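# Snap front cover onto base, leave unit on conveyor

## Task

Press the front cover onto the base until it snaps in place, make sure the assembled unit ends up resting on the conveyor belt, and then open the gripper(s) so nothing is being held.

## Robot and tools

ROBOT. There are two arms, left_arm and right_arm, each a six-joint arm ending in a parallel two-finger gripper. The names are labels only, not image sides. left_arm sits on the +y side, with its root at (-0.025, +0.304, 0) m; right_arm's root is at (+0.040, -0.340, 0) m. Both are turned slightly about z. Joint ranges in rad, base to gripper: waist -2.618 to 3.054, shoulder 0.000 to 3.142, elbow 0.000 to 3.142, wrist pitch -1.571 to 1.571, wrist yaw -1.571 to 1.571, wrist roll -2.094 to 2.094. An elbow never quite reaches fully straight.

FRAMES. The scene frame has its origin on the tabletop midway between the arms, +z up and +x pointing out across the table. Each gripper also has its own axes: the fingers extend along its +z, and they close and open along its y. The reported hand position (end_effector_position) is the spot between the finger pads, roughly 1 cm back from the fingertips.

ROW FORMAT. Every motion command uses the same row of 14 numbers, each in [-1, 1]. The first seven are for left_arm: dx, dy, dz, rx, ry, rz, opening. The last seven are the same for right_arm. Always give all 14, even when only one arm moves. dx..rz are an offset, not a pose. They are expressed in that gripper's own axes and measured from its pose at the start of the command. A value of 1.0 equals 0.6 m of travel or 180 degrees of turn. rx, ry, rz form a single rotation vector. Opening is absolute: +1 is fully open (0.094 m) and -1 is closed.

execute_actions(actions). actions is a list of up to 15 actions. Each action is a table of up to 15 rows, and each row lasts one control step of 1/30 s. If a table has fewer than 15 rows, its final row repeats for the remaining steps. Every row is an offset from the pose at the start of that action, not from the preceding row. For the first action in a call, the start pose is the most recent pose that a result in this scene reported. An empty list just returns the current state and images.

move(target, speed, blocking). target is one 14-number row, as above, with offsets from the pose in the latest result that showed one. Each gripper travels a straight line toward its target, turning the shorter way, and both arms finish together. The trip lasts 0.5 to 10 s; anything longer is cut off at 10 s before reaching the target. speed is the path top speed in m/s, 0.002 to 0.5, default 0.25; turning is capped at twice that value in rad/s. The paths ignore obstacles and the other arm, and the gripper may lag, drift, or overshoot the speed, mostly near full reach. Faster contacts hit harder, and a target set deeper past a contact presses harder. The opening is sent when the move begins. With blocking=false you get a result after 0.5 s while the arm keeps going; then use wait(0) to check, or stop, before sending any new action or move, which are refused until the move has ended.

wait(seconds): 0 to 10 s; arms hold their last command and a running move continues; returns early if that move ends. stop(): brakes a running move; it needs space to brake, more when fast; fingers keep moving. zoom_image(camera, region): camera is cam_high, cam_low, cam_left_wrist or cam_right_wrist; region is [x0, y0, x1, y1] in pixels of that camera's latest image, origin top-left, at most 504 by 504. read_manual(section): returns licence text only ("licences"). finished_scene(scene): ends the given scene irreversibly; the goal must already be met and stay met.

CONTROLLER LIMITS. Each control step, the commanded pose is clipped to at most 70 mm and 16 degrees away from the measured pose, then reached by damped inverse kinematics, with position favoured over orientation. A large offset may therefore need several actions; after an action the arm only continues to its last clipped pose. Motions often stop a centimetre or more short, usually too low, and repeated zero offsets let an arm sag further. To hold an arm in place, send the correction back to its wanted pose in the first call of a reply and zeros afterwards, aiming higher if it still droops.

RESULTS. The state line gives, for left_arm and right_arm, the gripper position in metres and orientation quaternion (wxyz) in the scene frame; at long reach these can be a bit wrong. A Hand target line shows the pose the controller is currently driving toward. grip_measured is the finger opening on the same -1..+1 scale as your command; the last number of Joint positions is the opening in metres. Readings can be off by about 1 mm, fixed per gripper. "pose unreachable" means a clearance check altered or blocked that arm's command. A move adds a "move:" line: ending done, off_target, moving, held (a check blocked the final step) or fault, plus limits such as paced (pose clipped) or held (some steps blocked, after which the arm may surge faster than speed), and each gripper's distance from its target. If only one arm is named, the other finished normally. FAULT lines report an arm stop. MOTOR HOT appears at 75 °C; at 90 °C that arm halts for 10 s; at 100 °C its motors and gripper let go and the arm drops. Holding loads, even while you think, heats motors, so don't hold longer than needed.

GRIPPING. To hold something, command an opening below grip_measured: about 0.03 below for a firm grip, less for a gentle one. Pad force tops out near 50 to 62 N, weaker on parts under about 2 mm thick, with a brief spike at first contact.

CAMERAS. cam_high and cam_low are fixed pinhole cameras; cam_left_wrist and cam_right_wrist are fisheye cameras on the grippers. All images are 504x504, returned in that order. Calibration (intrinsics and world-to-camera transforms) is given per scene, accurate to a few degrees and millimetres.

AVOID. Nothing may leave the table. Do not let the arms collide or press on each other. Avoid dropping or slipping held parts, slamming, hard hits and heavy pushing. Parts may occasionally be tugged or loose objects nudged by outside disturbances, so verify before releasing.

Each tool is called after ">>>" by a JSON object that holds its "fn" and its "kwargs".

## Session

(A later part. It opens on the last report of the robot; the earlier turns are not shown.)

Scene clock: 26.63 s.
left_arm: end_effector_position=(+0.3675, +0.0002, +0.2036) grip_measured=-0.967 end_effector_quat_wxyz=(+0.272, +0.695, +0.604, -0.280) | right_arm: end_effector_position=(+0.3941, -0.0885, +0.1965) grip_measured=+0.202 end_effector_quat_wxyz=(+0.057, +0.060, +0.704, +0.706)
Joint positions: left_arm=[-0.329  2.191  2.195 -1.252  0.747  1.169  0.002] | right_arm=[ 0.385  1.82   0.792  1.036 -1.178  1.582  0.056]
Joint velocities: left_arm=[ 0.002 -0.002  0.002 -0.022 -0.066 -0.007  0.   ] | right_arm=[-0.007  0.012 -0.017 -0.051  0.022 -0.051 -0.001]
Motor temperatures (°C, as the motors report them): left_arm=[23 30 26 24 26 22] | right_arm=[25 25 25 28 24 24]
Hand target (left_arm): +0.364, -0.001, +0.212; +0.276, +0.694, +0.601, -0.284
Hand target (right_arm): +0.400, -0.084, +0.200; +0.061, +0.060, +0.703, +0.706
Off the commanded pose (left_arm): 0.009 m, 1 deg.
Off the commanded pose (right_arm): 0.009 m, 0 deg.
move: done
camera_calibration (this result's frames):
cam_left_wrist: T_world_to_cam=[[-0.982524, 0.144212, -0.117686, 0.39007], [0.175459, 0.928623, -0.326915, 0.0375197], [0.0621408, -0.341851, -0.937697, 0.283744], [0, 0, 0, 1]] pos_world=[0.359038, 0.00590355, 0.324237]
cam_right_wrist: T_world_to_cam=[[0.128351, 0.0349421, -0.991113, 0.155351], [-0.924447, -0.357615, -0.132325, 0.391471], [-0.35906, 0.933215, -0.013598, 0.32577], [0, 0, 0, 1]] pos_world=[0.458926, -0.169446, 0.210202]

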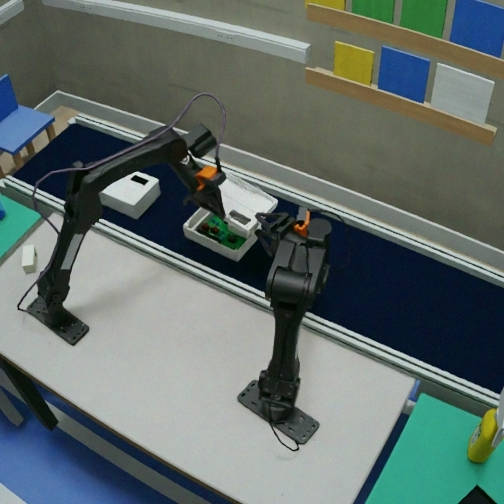

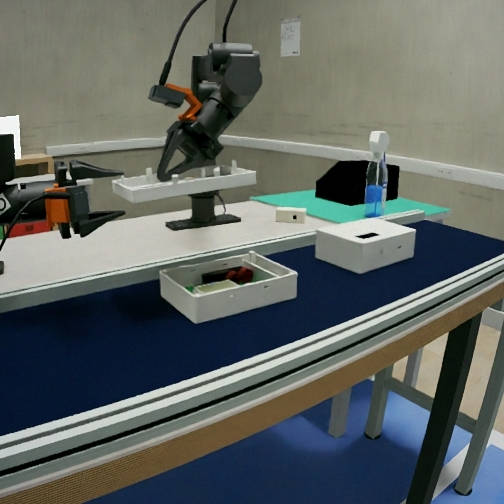

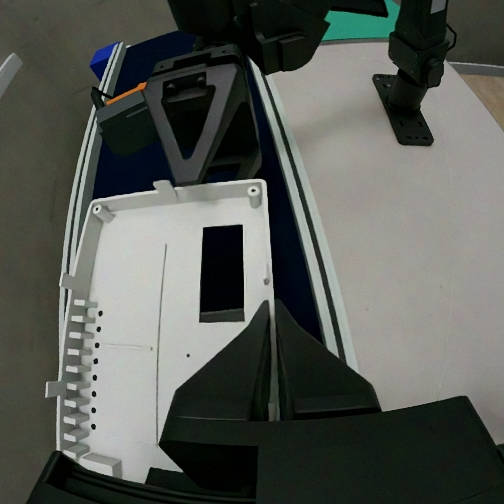

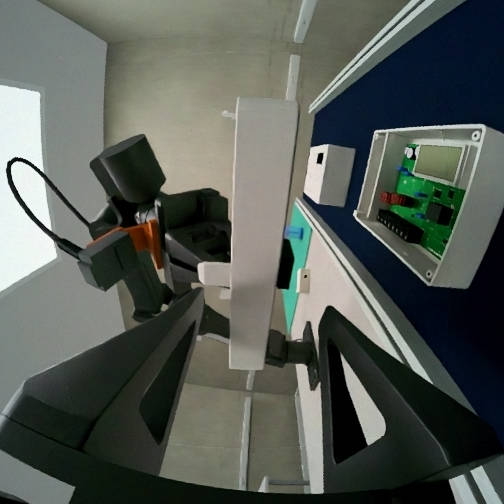

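>>> {"fn": "move", "kwargs": {"target": [-0.01,-0.005,-0.01,0,0,0,-1,0.03,0.005,0.02,0,0,0,0.2], "speed": 0.06}}

>>> {"fn": "move", "kwargs": {"target": [0,0,0,0,0,0,-1,0,0.005,0.03,0,0,0,0.2], "speed": 0.06}}

Scene clock: 27.53 s.
left_arm: end_effector_position=(+0.3663, +0.0025, +0.2014) grip_measured=-0.967 end_effector_quat_wxyz=(+0.265, +0.695, +0.609, -0.277) | right_arm: end_effector_position=(+0.3832, -0.0755, +0.1985) grip_measured=+0.202 end_effector_quat_wxyz=(+0.055, +0.058, +0.704, +0.706)
Joint positions: left_arm=[-0.329  2.191  2.195 -1.265  0.735  1.169  0.002] | right_arm=[ 0.43   1.795  0.768  1.035 -1.139  1.582  0.056]
Joint velocities: left_arm=[-0.007 -0.012  0.017 -0.007  0.022 -0.022 -0.001] | right_arm=[ 0.007  0.002 -0.027 -0.037  0.007 -0.066 -0.   ]
Motor temperatures (°C, as the motors report them): left_arm=[23 30 26 24 26 22] | right_arm=[25 25 25 28 24 24]
Hand target (left_arm): +0.364, +0.001, +0.212; +0.272, +0.695, +0.604, -0.280
Hand target (right_arm): +0.378, -0.074, +0.200; +0.057, +0.060, +0.703, +0.706
Off the commanded pose (left_arm): 0.011 m, 1 deg.
Off the commanded pose (right_arm): 0.005 m, 0 deg.
move: off_target (left_arm)
camera_calibration (this result's frames):
cam_left_wrist: T_world_to_cam=[[-0.983882, 0.142275, -0.108325, 0.386901], [0.169618, 0.934348, -0.313407, 0.0342919], [0.0566235, -0.326729, -0.94342, 0.285669], [0, 0, 0, 1]] pos_world=[0.358673, 0.00624951, 0.322164]
cam_right_wrist: T_world_to_cam=[[0.128794, 0.0361966, -0.991011, 0.158189], [-0.922158, -0.363188, -0.133111, 0.385201], [-0.364742, 0.931012, -0.0133975, 0.311711], [0, 0, 0, 1]] pos_world=[0.448537, -0.156032, 0.212218]

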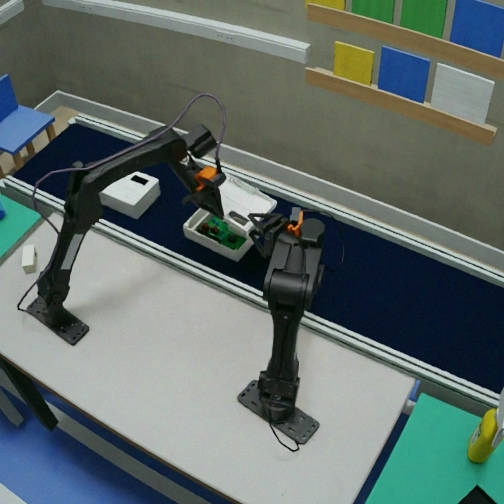

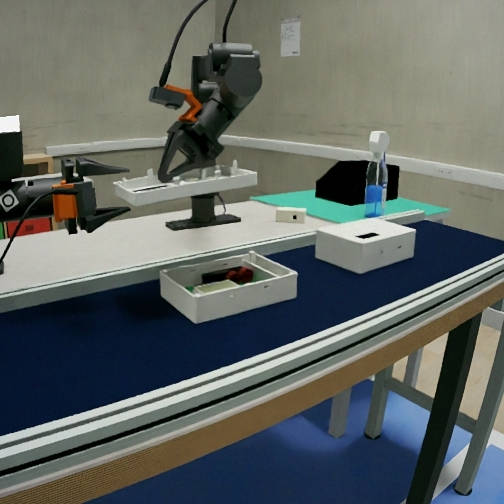

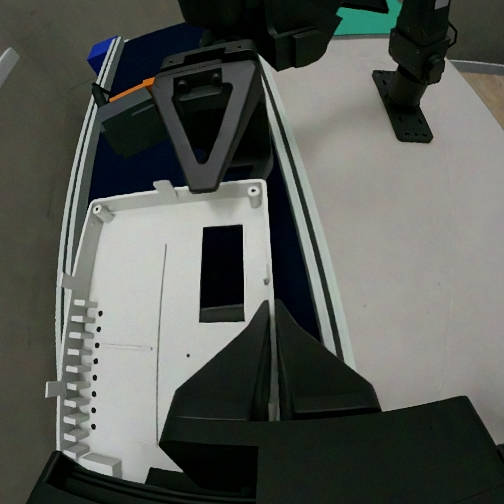

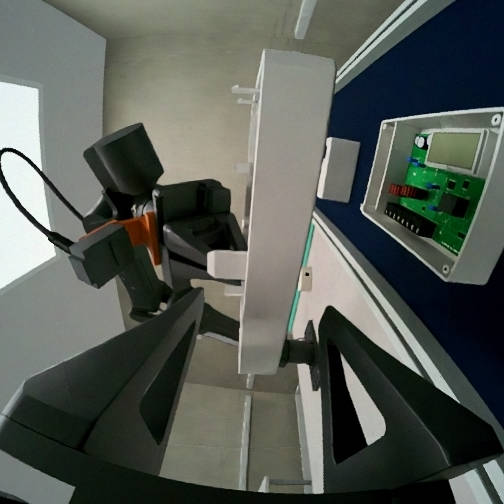

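Scene clock: 28.27 s.
left_arm: end_effector_position=(+0.3673, +0.0037, +0.2001) grip_measured=-0.967 end_effector_quat_wxyz=(+0.263, +0.696, +0.611, -0.272) | right_arm: end_effector_position=(+0.3788, -0.0633, +0.1974) grip_measured=+0.202 end_effector_quat_wxyz=(+0.051, +0.059, +0.705, +0.705)
Joint positions: left_arm=[-0.329  2.191  2.195 -1.265  0.723  1.169  0.002] | right_arm=[ 0.469  1.795  0.768  1.027 -1.105  1.582  0.056]
Joint velocities: left_arm=[ 0.007  0.002 -0.007  0.007  0.037 -0.022 -0.001] | right_arm=[ 0.017 -0.007 -0.007  0.022 -0.022  0.007 -0.   ]
Motor temperatures (°C, as the motors report them): left_arm=[23 30 26 24 26 22] | right_arm=[25 25 25 28 24 24]
Hand target (left_arm): +0.366, +0.002, +0.201; +0.265, +0.695, +0.609, -0.277
Hand target (right_arm): +0.385, -0.058, +0.202; +0.055, +0.058, +0.703, +0.706
Off the commanded pose (left_arm): 0.002 m, 1 deg.
Off the commanded pose (right_arm): 0.010 m, 1 deg.
move: done
camera_calibration (this result's frames):
cam_left_wrist: T_world_to_cam=[[-0.983893, 0.139866, -0.111324, 0.388195], [0.167643, 0.938134, -0.302986, 0.0311407], [0.0620594, -0.316769, -0.94647, 0.28334], [0, 0, 0, 1]] pos_world=[0.359138, 0.00624381, 0.320824]
cam_right_wrist: T_world_to_cam=[[0.120985, 0.0346185, -0.99205, 0.160234], [-0.921481, -0.367688, -0.12521, 0.383267], [-0.3691, 0.929304, -0.0125846, 0.300103], [0, 0, 0, 1]] pos_world=[0.444555, -0.143511, 0.210725]

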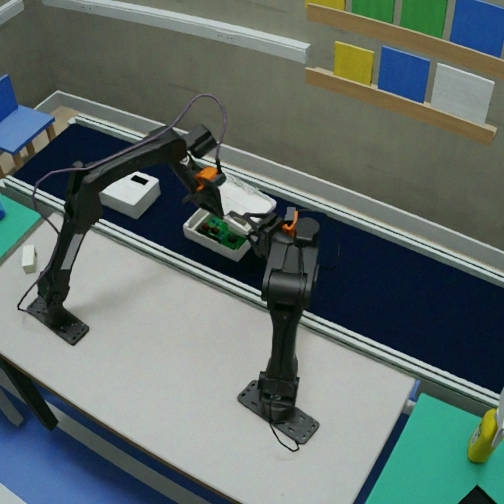

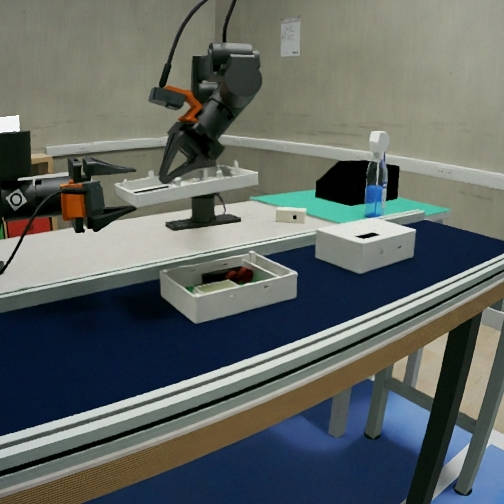

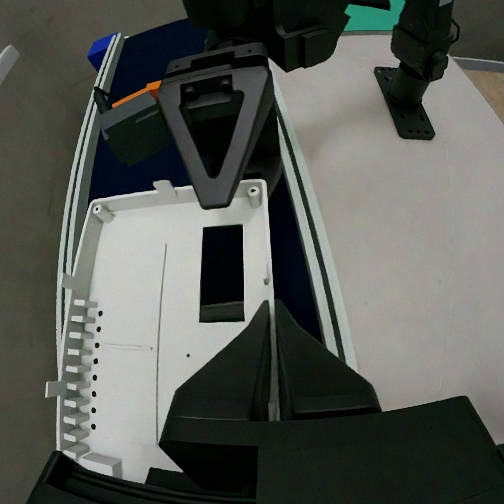

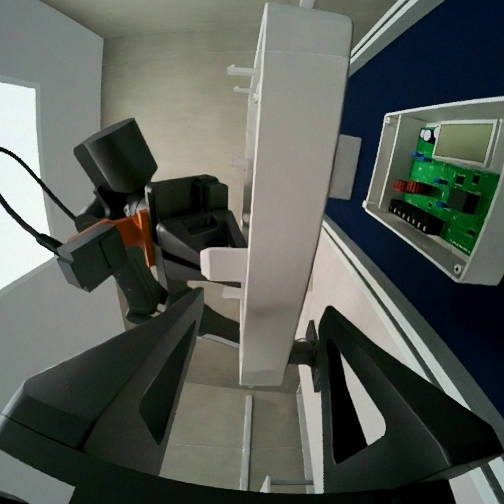

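>>> {"fn": "move", "kwargs": {"target": [0,0,0,0,0,0,-1,0,-0.012,0,0,0,0,-0.8], "speed": 0.05}}

>>> {"fn": "move", "kwargs": {"target": [0,0,0,0,0,0,-0.5,0,0,0,0,0,0,-0.8], "speed": 0.05}}

Scene clock: 29.10 s.
left_arm: end_effector_position=(+0.3668, +0.0042, +0.1997) grip_measured=-0.965 end_effector_quat_wxyz=(+0.259, +0.692, +0.616, -0.273) | right_arm: end_effector_position=(+0.3787, -0.0628, +0.1954) grip_measured=-0.657 end_effector_quat_wxyz=(+0.057, +0.049, +0.704, +0.706)
Joint positions: left_arm=[-0.329  2.191  2.195 -1.269  0.721  1.156  0.002] | right_arm=[ 0.469  1.807  0.768  1.045 -1.111  1.566  0.016]
Joint velocities: left_arm=[-0.012 -0.012 -0.007  0.066 -0.022 -0.051  0.   ] | right_arm=[ 0.002  0.007 -0.007 -0.022  0.007  0.007  0.   ]
Motor temperatures (°C, as the motors report them): left_arm=[23 30 26 24 26 22] | right_arm=[25 25 25 28 24 24]
Hand target (left_arm): +0.367, +0.004, +0.200; +0.263, +0.696, +0.611, -0.272
Hand target (right_arm): +0.379, -0.063, +0.190; +0.051, +0.059, +0.705, +0.705
Off the commanded pose (left_arm): 0.001 m, 1 deg.
Off the commanded pose (right_arm): 0.005 m, 1 deg.
move: done
camera_calibration (this result's frames):
cam_left_wrist: T_world_to_cam=[[-0.986466, 0.130652, -0.0990692, 0.386081], [0.154885, 0.940797, -0.301517, 0.0350494], [0.05381, -0.312781, -0.9483, 0.28651], [0, 0, 0, 1]] pos_world=[0.36001, 0.00619815, 0.320514]
cam_right_wrist: T_world_to_cam=[[0.142252, 0.0347326, -0.989221, 0.149657], [-0.916588, -0.372657, -0.144891, 0.384818], [-0.373672, 0.927319, -0.0211755, 0.302946], [0, 0, 0, 1]] pos_world=[0.444633, -0.14272, 0.210215]

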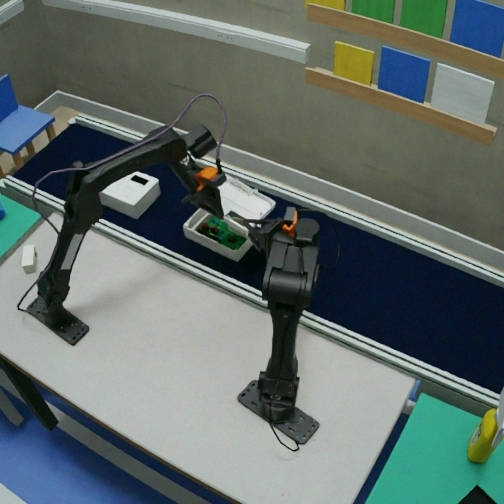

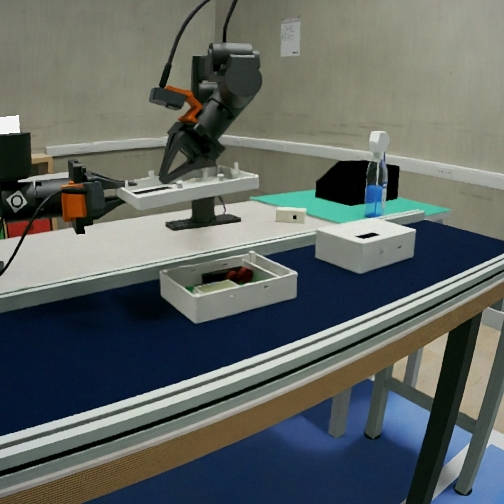

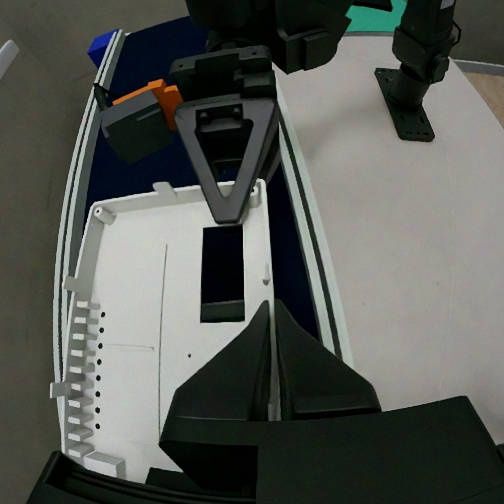

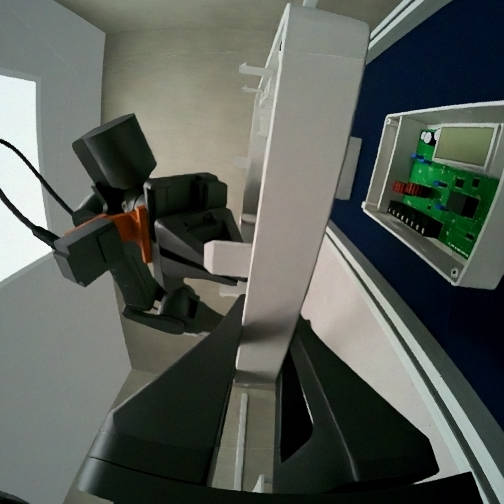

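Scene clock: 29.60 s.
left_arm: end_effector_position=(+0.3670, +0.0045, +0.1993) grip_measured=-0.503 end_effector_quat_wxyz=(+0.259, +0.692, +0.617, -0.272) | right_arm: end_effector_position=(+0.3787, -0.0628, +0.1941) grip_measured=-0.657 end_effector_quat_wxyz=(+0.053, +0.053, +0.706, +0.705)
Joint positions: left_arm=[-0.329  2.191  2.195 -1.269  0.718  1.156  0.023] | right_arm=[ 0.469  1.807  0.768  1.037 -1.111  1.568  0.016]
Joint velocities: left_arm=[-0.007  0.012 -0.007 -0.007 -0.007 -0.037  0.   ] | right_arm=[-0.002 -0.017 -0.002 -0.066 -0.051 -0.051  0.   ]
Motor temperatures (°C, as the motors report them): left_arm=[23 30 26 24 26 22] | right_arm=[25 25 25 28 24 24]
Hand target (left_arm): +0.367, +0.004, +0.200; +0.259, +0.692, +0.616, -0.273
Hand target (right_arm): +0.379, -0.063, +0.195; +0.057, +0.049, +0.704, +0.706
Off the commanded pose (left_arm): 0.001 m, 0 deg.
Off the commanded pose (right_arm): 0.001 m, 1 deg.
move: done
camera_calibration (this result's frames):
cam_left_wrist: T_world_to_cam=[[-0.986531, 0.129744, -0.0996118, 0.3864], [0.154035, 0.941787, -0.298848, 0.0343693], [0.0550394, -0.310166, -0.949088, 0.285969], [0, 0, 0, 1]] pos_world=[0.360162, 0.00619653, 0.320171]
cam_right_wrist: T_world_to_cam=[[0.1321, 0.032416, -0.990706, 0.152355], [-0.917876, -0.373342, -0.134605, 0.383019], [-0.374236, 0.927127, -0.0195647, 0.302772], [0, 0, 0, 1]] pos_world=[0.444746, -0.14265, 0.208419]

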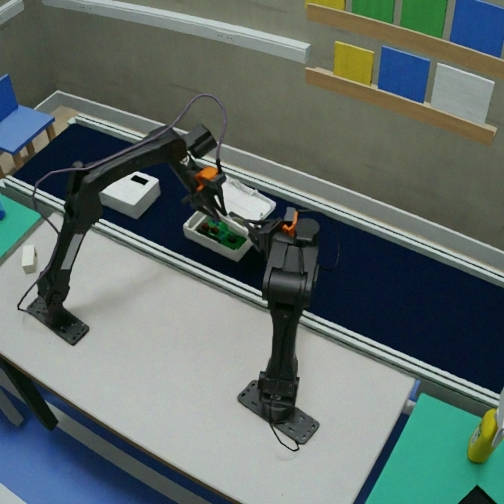

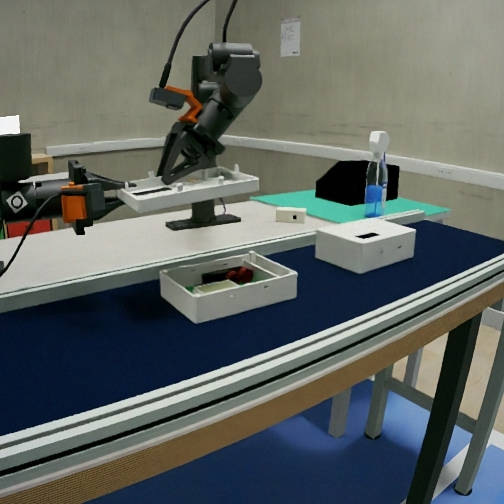

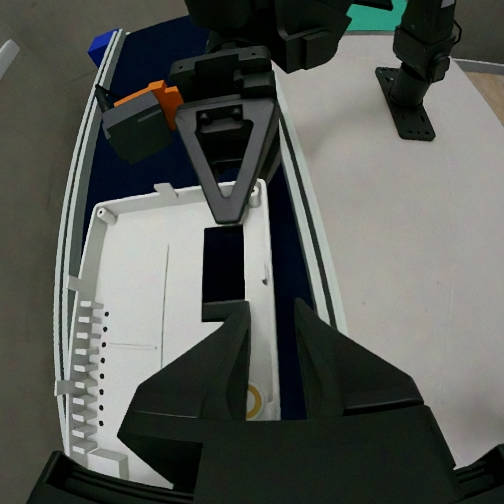

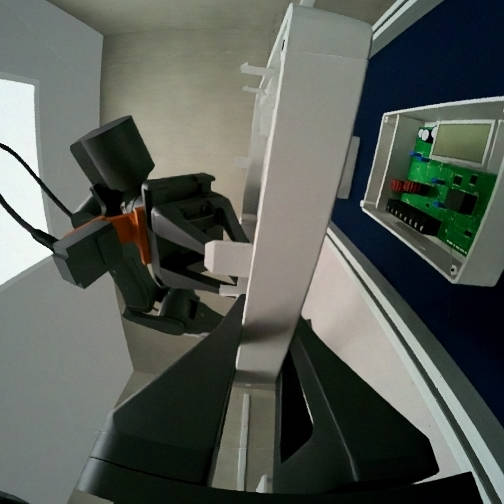

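>>> {"fn": "move", "kwargs": {"target": [0,0,-0.12,0,0,0,-0.5,0,0.005,0,0,0,0,-0.8], "speed": 0.2}}

>>> {"fn": "move", "kwargs": {"target": [0.087,-0.16,-0.15,0,0,0,-1,0,0.03,-0.03,0,0,-0.02,-0.8], "speed": 0.3}}

>>> {"fn": "move", "kwargs": {"target": [0,0,0,0,0,0,-1,0,0,0,0,0,-0.49,-0.8], "speed": 0.4}}

>>> {"fn": "move", "kwargs": {"target": [0,0,0,0,0,0,-1,0,0,0,0,0,-0.49,-0.8], "speed": 0.4}}

Scene clock: 31.03 s.
left_arm: end_effector_position=(+0.3765, +0.0569, +0.2510) grip_measured=-0.502 end_effector_quat_wxyz=(+0.277, +0.687, +0.623, -0.250) | right_arm: end_effector_position=(+0.3786, -0.0628, +0.1907) grip_measured=-0.657 end_effector_quat_wxyz=(+0.045, +0.061, +0.708, +0.702)
Joint positions: left_arm=[-0.216  2.21   2.45  -1.533  0.722  1.261  0.023] | right_arm=[ 0.469  1.807  0.768  1.014 -1.111  1.57   0.016]
Joint velocities: left_arm=[ 0.007 -0.017  0.022  0.022  0.007 -0.066  0.001] | right_arm=[-0.007 -0.002 -0.002  0.007  0.081  0.037  0.   ]
Motor temperatures (°C, as the motors report them): left_arm=[23 30 26 24 26 22] | right_arm=[25 25 25 28 24 24]
Hand target (left_arm): +0.372, +0.054, +0.252; +0.274, +0.686, +0.619, -0.266
Hand target (right_arm): +0.379, -0.063, +0.197; +0.053, +0.053, +0.706, +0.705
Off the commanded pose (left_arm): 0.006 m, 3 deg.
Off the commanded pose (right_arm): 0.006 m, 1 deg.
joint sent to its limit (left arm) — the command would take joint 4 (wrist pitch) past its lower limit, so that joint was sent only as far as its limit.
move: off_target (left_arm)
camera_calibration (this result's frames):
cam_left_wrist: T_world_to_cam=[[-0.984829, 0.0948257, -0.145327, 0.4069], [0.133902, 0.947961, -0.28886, 0.00374247], [0.110373, -0.303937, -0.946277, 0.328871], [0, 0, 0, 1]] pos_world=[0.363927, 0.0578237, 0.371417]
cam_right_wrist: T_world_to_cam=[[0.108587, 0.025938, -0.993749, 0.158105], [-0.920784, -0.374129, -0.110379, 0.378946], [-0.374653, 0.927014, -0.0167422, 0.302315], [0, 0, 0, 1]] pos_world=[0.445023, -0.142576, 0.204006]

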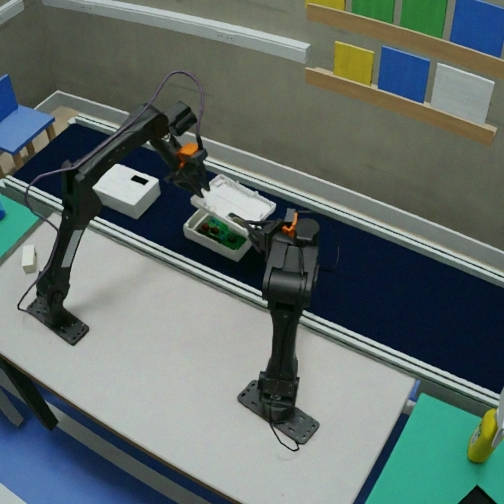

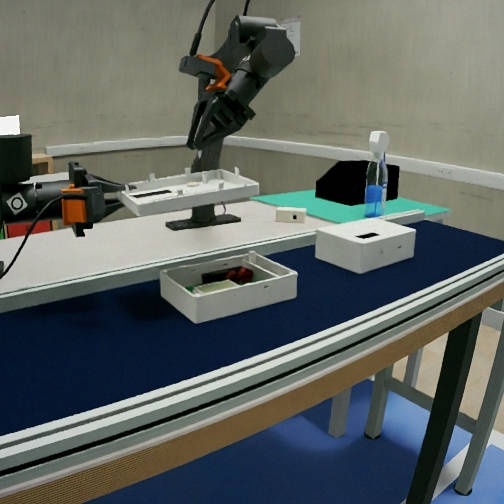

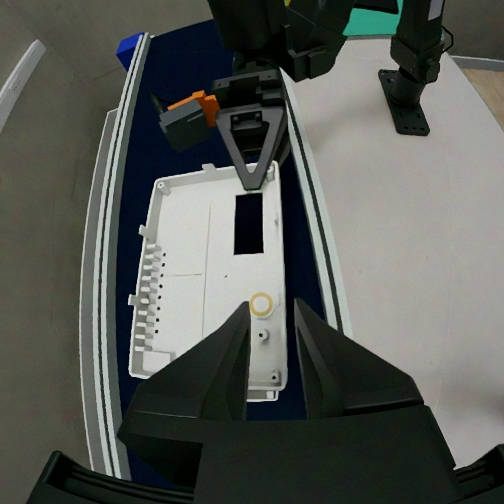

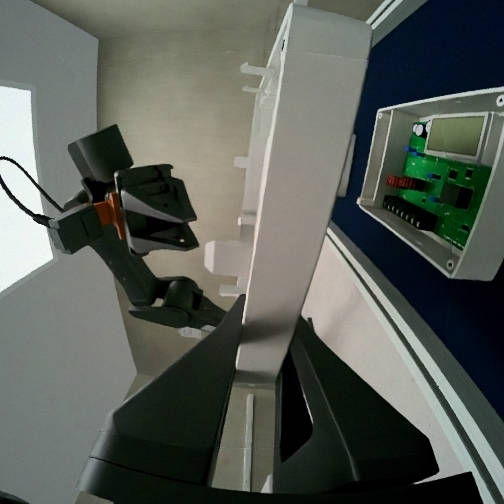

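Scene clock: 32.10 s.
left_arm: end_effector_position=(+0.2914, +0.1666, +0.2758) grip_measured=-0.997 end_effector_quat_wxyz=(+0.299, +0.681, +0.633, -0.214) | right_arm: end_effector_position=(+0.3789, -0.0767, +0.1985) grip_measured=-0.657 end_effector_quat_wxyz=(+0.050, +0.059, +0.713, +0.697)
Joint positions: left_arm=[ 0.027  1.708  1.854 -1.546  0.736  1.519  0.   ] | right_arm=[ 0.429  1.754  0.768  0.926 -1.145  1.526  0.016]
Joint velocities: left_arm=[ 0.002  0.002 -0.002 -0.066 -0.037 -0.022 -0.001] | right_arm=[ 0.007  0.007 -0.007 -0.066  0.037 -0.007 -0.001]
Motor temperatures (°C, as the motors report them): left_arm=[23 30 26 24 26 22] | right_arm=[25 25 25 28 24 24]
Hand target (left_arm): +0.287, +0.164, +0.276; +0.302, +0.677, +0.630, -0.231
Hand target (right_arm): +0.377, -0.081, +0.209; +0.067, +0.039, +0.710, +0.700
Off the commanded pose (left_arm): 0.007 m, 5 deg.
Off the commanded pose (right_arm): 0.011 m, 3 deg.
joint sent to its limit (left arm) — the command would take joint 4 (wrist pitch) past its lower limit, so that joint was sent only as far as its limit.
move: off_target (left_arm, right_arm)
camera_calibration (this result's frames):
cam_left_wrist: T_world_to_cam=[[-0.976218, 0.0464061, -0.211767, 0.340157], [0.103004, 0.958807, -0.264726, -0.0811424], [0.190758, -0.280243, -0.940784, 0.366144], [0, 0, 0, 1]] pos_world=[0.27058, 0.164624, 0.395016]
cam_right_wrist: T_world_to_cam=[[0.118652, 0.0104435, -0.992881, 0.160994], [-0.921365, -0.3716, -0.114014, 0.376011], [-0.370145, 0.928334, -0.0344689, 0.317279], [0, 0, 0, 1]] pos_world=[0.444781, -0.156496, 0.213655]

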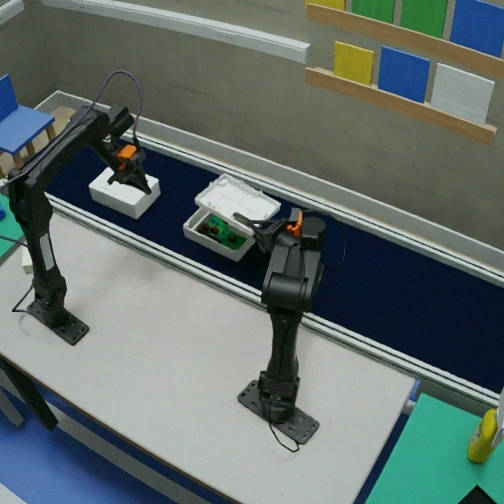

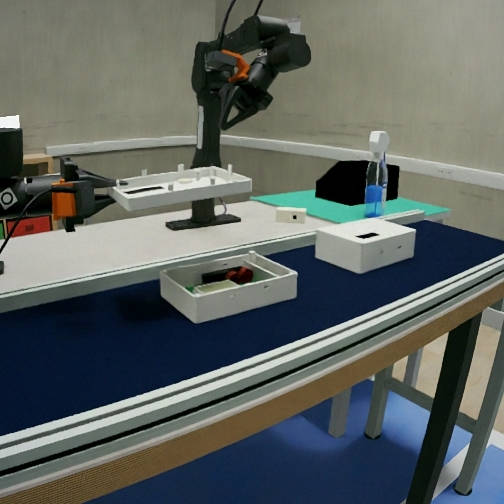

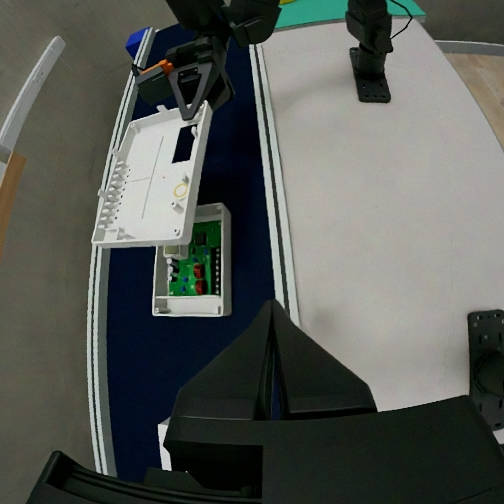

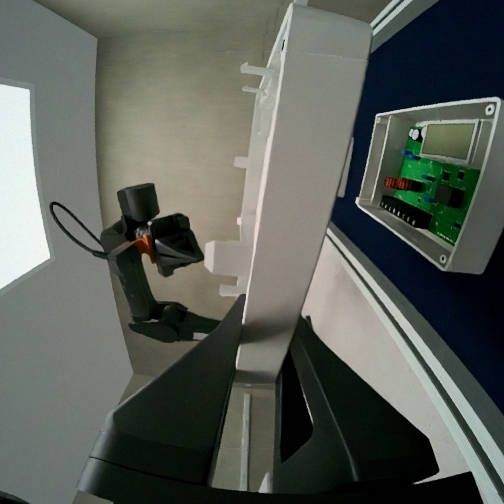

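Scene clock: 34.70 s.
left_arm: end_effector_position=(+0.2915, +0.1671, +0.2753) grip_measured=-0.997 end_effector_quat_wxyz=(+0.297, +0.681, +0.634, -0.212) | right_arm: end_effector_position=(+0.3790, -0.0767, +0.1999) grip_measured=-0.658 end_effector_quat_wxyz=(+0.520, -0.451, +0.554, +0.468)
Joint positions: left_arm=[ 0.027  1.708  1.854 -1.546  0.732  1.519  0.   ] | right_arm=[ 0.429  1.754  0.768  0.936 -1.145  0.004  0.016]
Joint velocities: left_arm=[-0.017  0.002 -0.017 -0.007  0.007 -0.022 -0.   ] | right_arm=[-0.002 -0.002 -0.012 -0.095  0.022 -0.125  0.   ]
Motor temperatures (°C, as the motors report them): left_arm=[23 29 26 24 26 22] | right_arm=[25 25 25 29 24 24]
Hand target (left_arm): +0.291, +0.167, +0.276; +0.299, +0.681, +0.634, -0.214
Hand target (right_arm): +0.379, -0.077, +0.199; +0.521, -0.454, +0.553, +0.465
Off the commanded pose (left_arm): 0.001 m, 0 deg.
Off the commanded pose (right_arm): 0.001 m, 1 deg.
move: done
camera_calibration (this result's frames):
cam_left_wrist: T_world_to_cam=[[-0.976201, 0.0465825, -0.211807, 0.340118], [0.102381, 0.959965, -0.260741, -0.0829209], [0.191182, -0.276221, -0.941887, 0.365319], [0, 0, 0, 1]] pos_world=[0.270671, 0.164666, 0.394508]
cam_right_wrist: T_world_to_cam=[[0.992227, -0.0994859, 0.0747495, -0.390521], [0.0105179, -0.531496, -0.846995, 0.15733], [0.123993, 0.841198, -0.526319, 0.221696], [0, 0, 0, 1]] pos_world=[0.358342, -0.141721, 0.279132]

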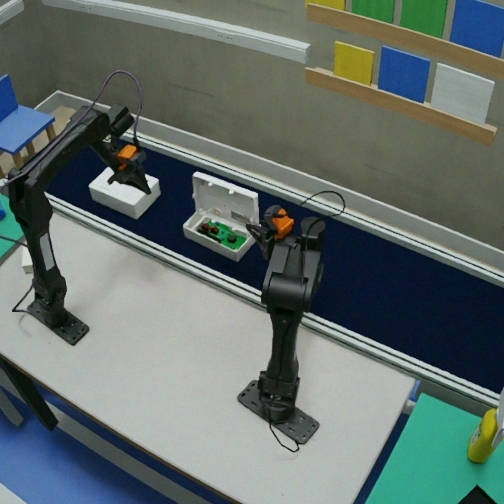

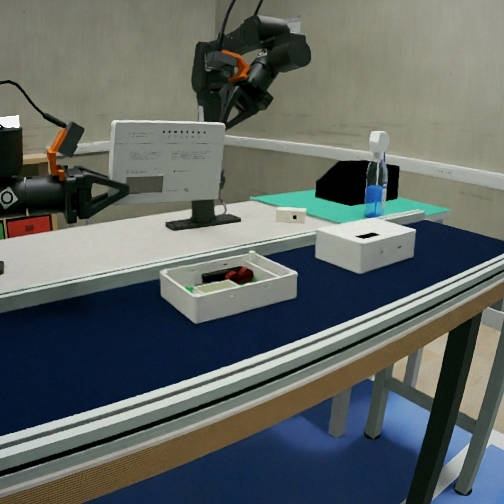

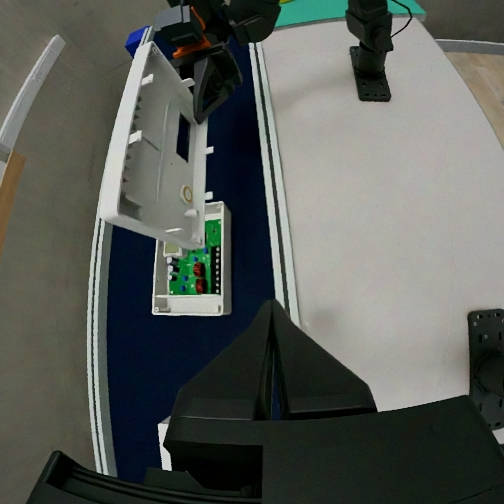

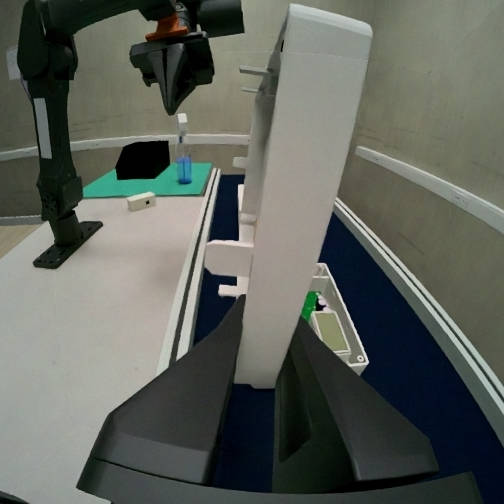

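Scene clock: 37.27 s.
left_arm: end_effector_position=(+0.2916, +0.1676, +0.2749) grip_measured=-0.997 end_effector_quat_wxyz=(+0.296, +0.682, +0.635, -0.211) | right_arm: end_effector_position=(+0.3791, -0.0766, +0.2026) grip_measured=-0.660 end_effector_quat_wxyz=(+0.702, -0.707, +0.080, -0.030)
Joint positions: left_arm=[ 0.027  1.708  1.854 -1.546  0.728  1.519  0.   ] | right_arm=[ 0.429  1.754  0.768  0.955 -1.145 -1.53   0.016]
Joint velocities: left_arm=[ 0.002 -0.007 -0.017 -0.007  0.007  0.022  0.001] | right_arm=[-0.002 -0.007 -0.017  0.022  0.037 -0.081  0.001]
Motor temperatures (°C, as the motors report them): left_arm=[23 29 26 24 26 22] | right_arm=[25 25 25 29 24 24]
Hand target (left_arm): +0.291, +0.167, +0.275; +0.298, +0.681, +0.634, -0.212
Hand target (right_arm): +0.379, -0.077, +0.200; +0.699, -0.709, +0.084, -0.026
Off the commanded pose (left_arm): 0.001 m, 0 deg.
Off the commanded pose (right_arm): 0.003 m, 1 deg.
move: done
camera_calibration (this result's frames):
cam_left_wrist: T_world_to_cam=[[-0.976185, 0.046743, -0.211844, 0.340082], [0.101813, 0.961003, -0.257115, -0.0845347], [0.191564, -0.27256, -0.942876, 0.364563], [0, 0, 0, 1]] pos_world=[0.270753, 0.164707, 0.394047]
cam_right_wrist: T_world_to_cam=[[-0.0456224, 0.0737673, 0.996231, -0.170776], [0.771061, -0.631451, 0.0820674, -0.324527], [0.635125, 0.771899, -0.0280708, -0.0769186], [0, 0, 0, 1]] pos_world=[0.291291, -0.132952, 0.194606]

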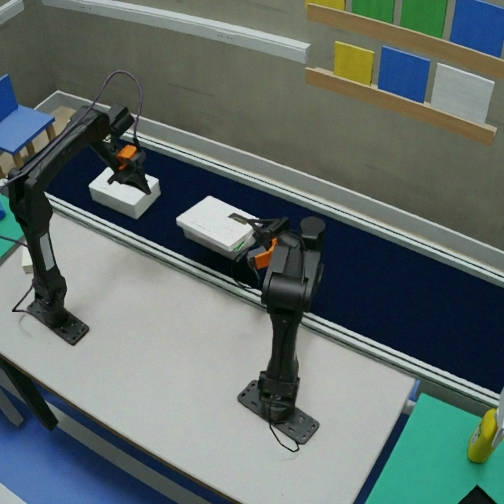

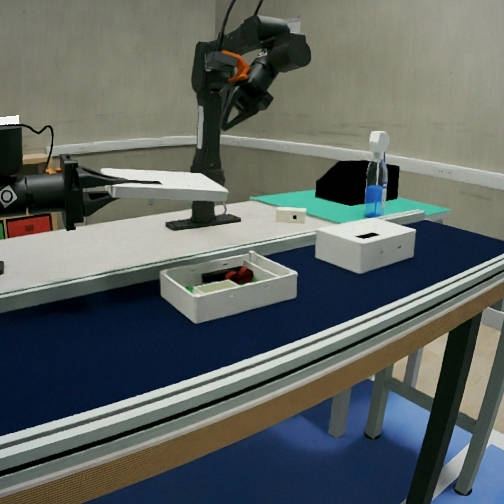

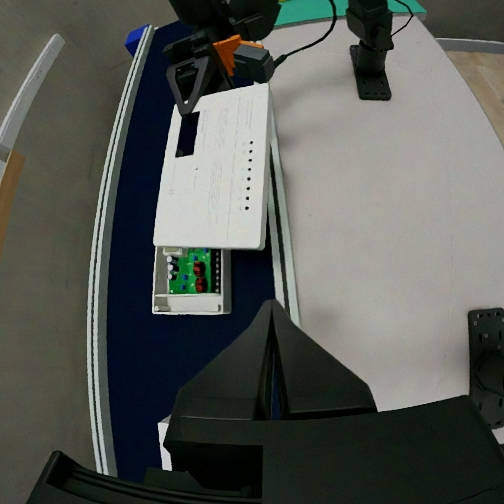

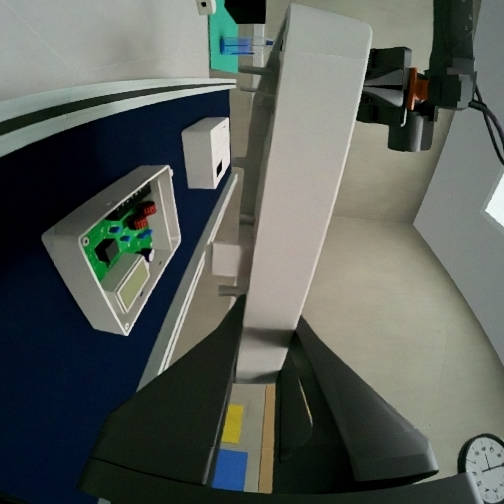

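>>> {"fn": "move", "kwargs": {"target": [0.076,0.187,0.079,0,0,0,-1,0.165,0.132,0.151,0,-0.042,-0.022,-0.8], "speed": 0.15}}

Scene clock: 39.57 s.
left_arm: end_effector_position=(+0.4123, +0.1650, +0.2187) grip_measured=-0.997 end_effector_quat_wxyz=(+0.295, +0.684, +0.634, -0.208) | right_arm: end_effector_position=(+0.4836, -0.0080, +0.1059) grip_measured=-0.660 end_effector_quat_wxyz=(+0.702, -0.711, +0.025, -0.011)
Joint positions: left_arm=[ 0.035  2.193  2.304 -1.517  0.723  1.534  0.   ] | right_arm=[ 0.498  2.415  1.362  1.019 -1.181 -1.584  0.016]
Joint velocities: left_arm=[-0.002 -0.002  0.012 -0.037  0.037  0.037 -0.001] | right_arm=[ 0.002 -0.012  0.002 -0.007 -0.051  0.037  0.   ]
Motor temperatures (°C, as the motors report them): left_arm=[23 29 26 24 26 22] | right_arm=[25 25 25 29 24 24]
Hand target (left_arm): +0.411, +0.168, +0.223; +0.297, +0.682, +0.635, -0.210
Hand target (right_arm): +0.482, -0.001, +0.114; +0.705, -0.709, +0.009, -0.008
Off the commanded pose (left_arm): 0.007 m, 0 deg.
Off the commanded pose (right_arm): 0.011 m, 2 deg.
move: off_target (right_arm)
camera_calibration (this result's frames):
cam_left_wrist: T_world_to_cam=[[-0.975281, 0.0502427, -0.215181, 0.445913], [0.104758, 0.962547, -0.250057, -0.111705], [0.194558, -0.266418, -0.944017, 0.28572], [0, 0, 0, 1]] pos_world=[0.391004, 0.161238, 0.337745]
cam_right_wrist: T_world_to_cam=[[-0.103607, 0.0713173, 0.992058, -0.0463047], [0.827409, -0.547338, 0.125759, -0.385077], [0.55196, 0.833867, -0.00230061, -0.161016], [0, 0, 0, 1]] pos_world=[0.402693, -0.0731989, 0.0939932]

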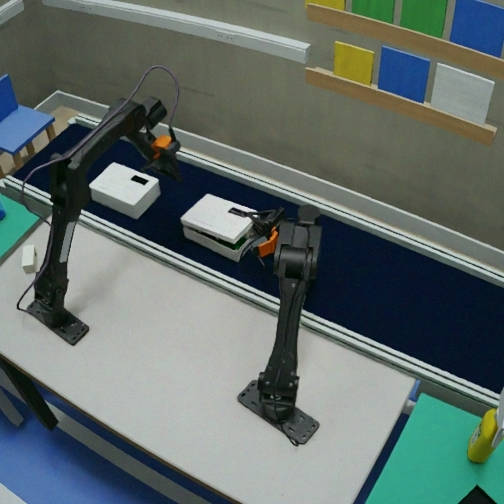

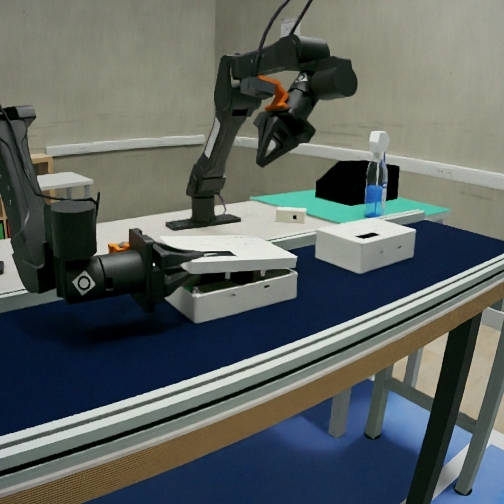

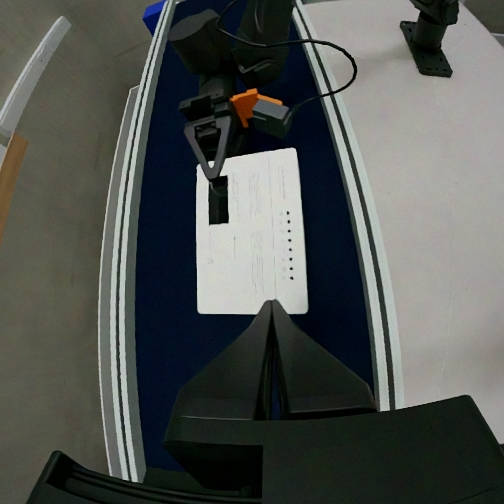

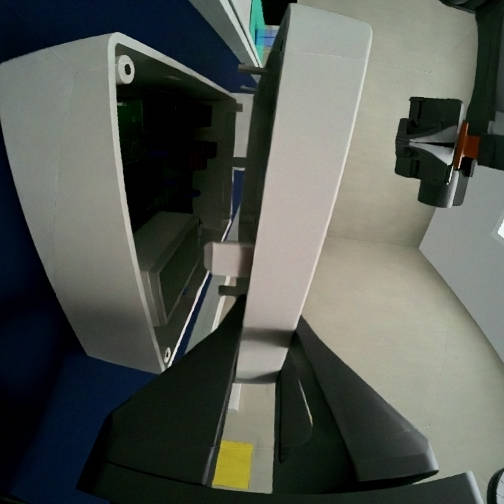

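>>> {"fn": "zoom_image", "kwargs": {"camera": "cam_low", "region": [120, 210, 320, 340]}}

>>> {"fn": "zoom_image", "kwargs": {"camera": "cam_high", "region": [160, 170, 300, 280]}}

Region (120, 210, 320, 340) of cam_low's 504x504 image, scaled by 2.520, with more detail than that image has; it fills the top 328 rows of this view, and the rest is white.

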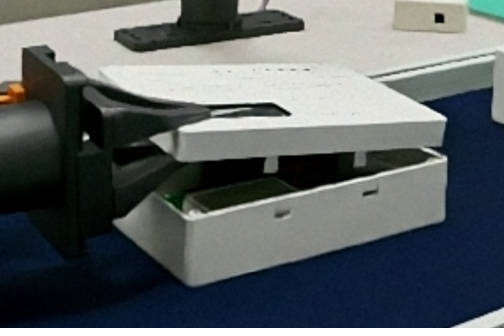

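Region (160, 170, 300, 280) of cam_high's 504x504 image, scaled by 3.600, with more detail than that image has; it fills the top 396 rows of this view, and the rest is white.

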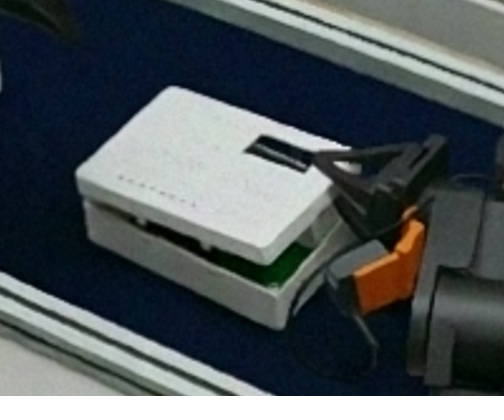

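>>> {"fn": "move", "kwargs": {"target": [0,0,0,0,0,0,-1,0.022,0,0.005,0,-0.028,-0.008,-0.8], "speed": 0.05}}

>>> {"fn": "zoom_image", "kwargs": {"camera": "cam_low", "region": [120, 210, 320, 340]}}

>>> {"fn": "zoom_image", "kwargs": {"camera": "cam_high", "region": [160, 170, 300, 280]}}

Scene clock: 42.07 s.
left_arm: end_effector_position=(+0.4120, +0.1655, +0.2182) grip_measured=-0.997 end_effector_quat_wxyz=(+0.293, +0.684, +0.635, -0.207) | right_arm: end_effector_position=(+0.4920, -0.0026, +0.1024) grip_measured=-0.660 end_effector_quat_wxyz=(+0.703, -0.711, -0.010, +0.007)
Joint positions: left_arm=[ 0.035  2.193  2.304 -1.519  0.719  1.535  0.   ] | right_arm=[ 0.493  2.486  1.492  0.956 -1.262 -1.611  0.016]
Joint velocities: left_arm=[-0.007  0.002 -0.017  0.081 -0.051  0.007 -0.   ] | right_arm=[-0.027  0.007  0.007 -0.022 -0.095 -0.051 -0.002]
Motor temperatures (°C, as the motors report them): left_arm=[23 29 26 24 26 22] | right_arm=[25 26 25 29 24 24]
Hand target (left_arm): +0.412, +0.165, +0.219; +0.295, +0.684, +0.634, -0.208
Hand target (right_arm): +0.497, -0.005, +0.105; +0.703, -0.711, -0.015, +0.011
Off the commanded pose (left_arm): 0.001 m, 0 deg.
Off the commanded pose (right_arm): 0.007 m, 1 deg.
move: done
camera_calibration (this result's frames):
cam_left_wrist: T_world_to_cam=[[-0.975612, 0.0507453, -0.213556, 0.445198], [0.104068, 0.963548, -0.246466, -0.112972], [0.193265, -0.262679, -0.94533, 0.285639], [0, 0, 0, 1]] pos_world=[0.390894, 0.161294, 0.337254]
cam_right_wrist: T_world_to_cam=[[-0.130959, 0.0609398, 0.989513, -0.0286708], [0.863828, -0.482752, 0.144056, -0.408254], [0.486468, 0.873634, 0.0105794, -0.13913], [0, 0, 0, 1]] pos_world=[0.416589, -0.0737892, 0.0886535]

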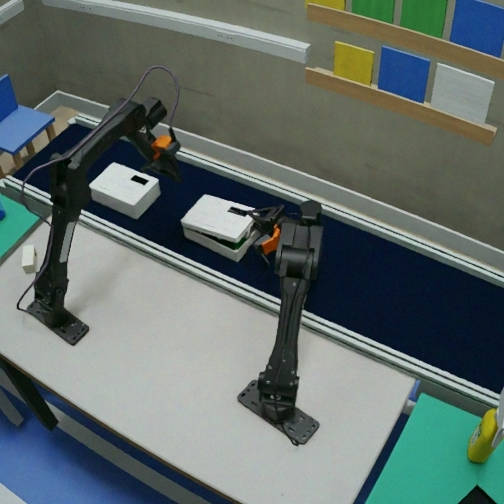

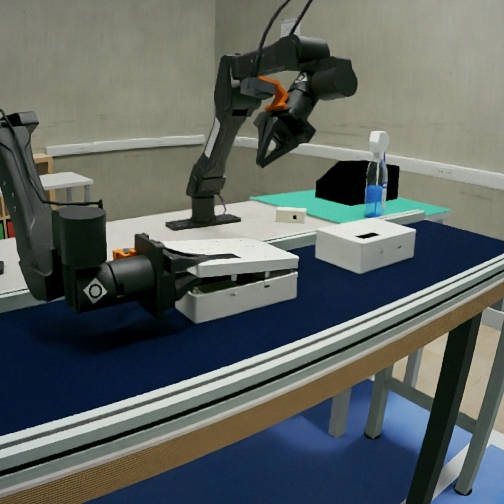

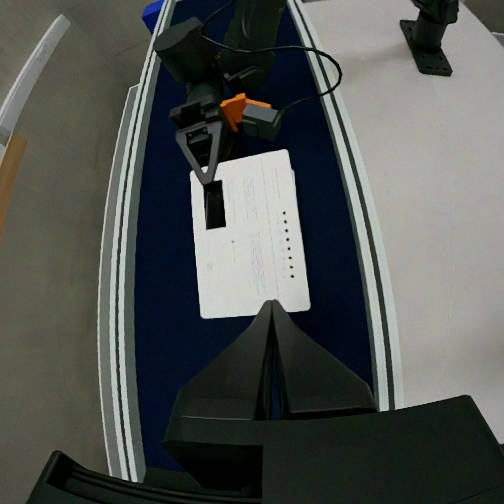

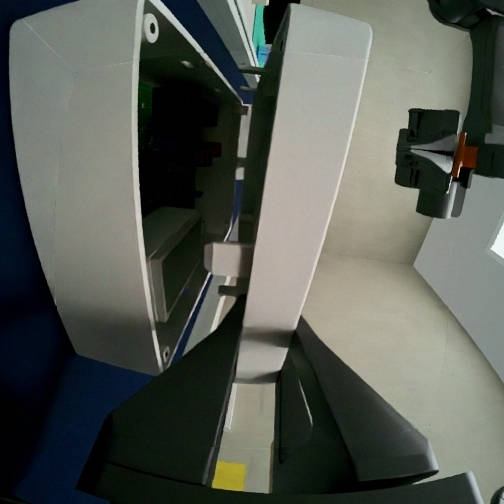

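Region (120, 210, 320, 340) of cam_low's 504x504 image, scaled by 2.520, with more detail than that image has; it fills the top 328 rows of this view, and the rest is white.

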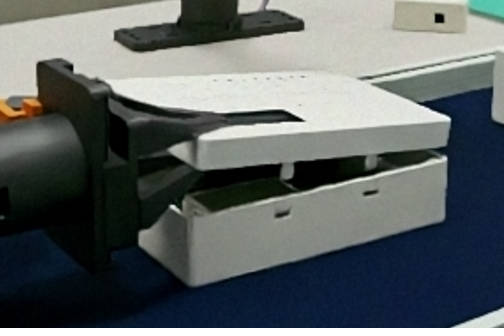

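Region (160, 170, 300, 280) of cam_high's 504x504 image, scaled by 3.600, with more detail than that image has; it fills the top 396 rows of this view, and the rest is white.

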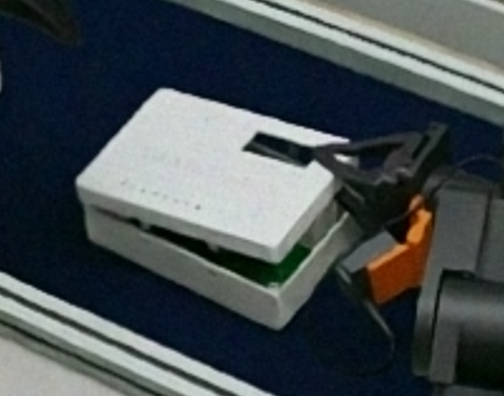

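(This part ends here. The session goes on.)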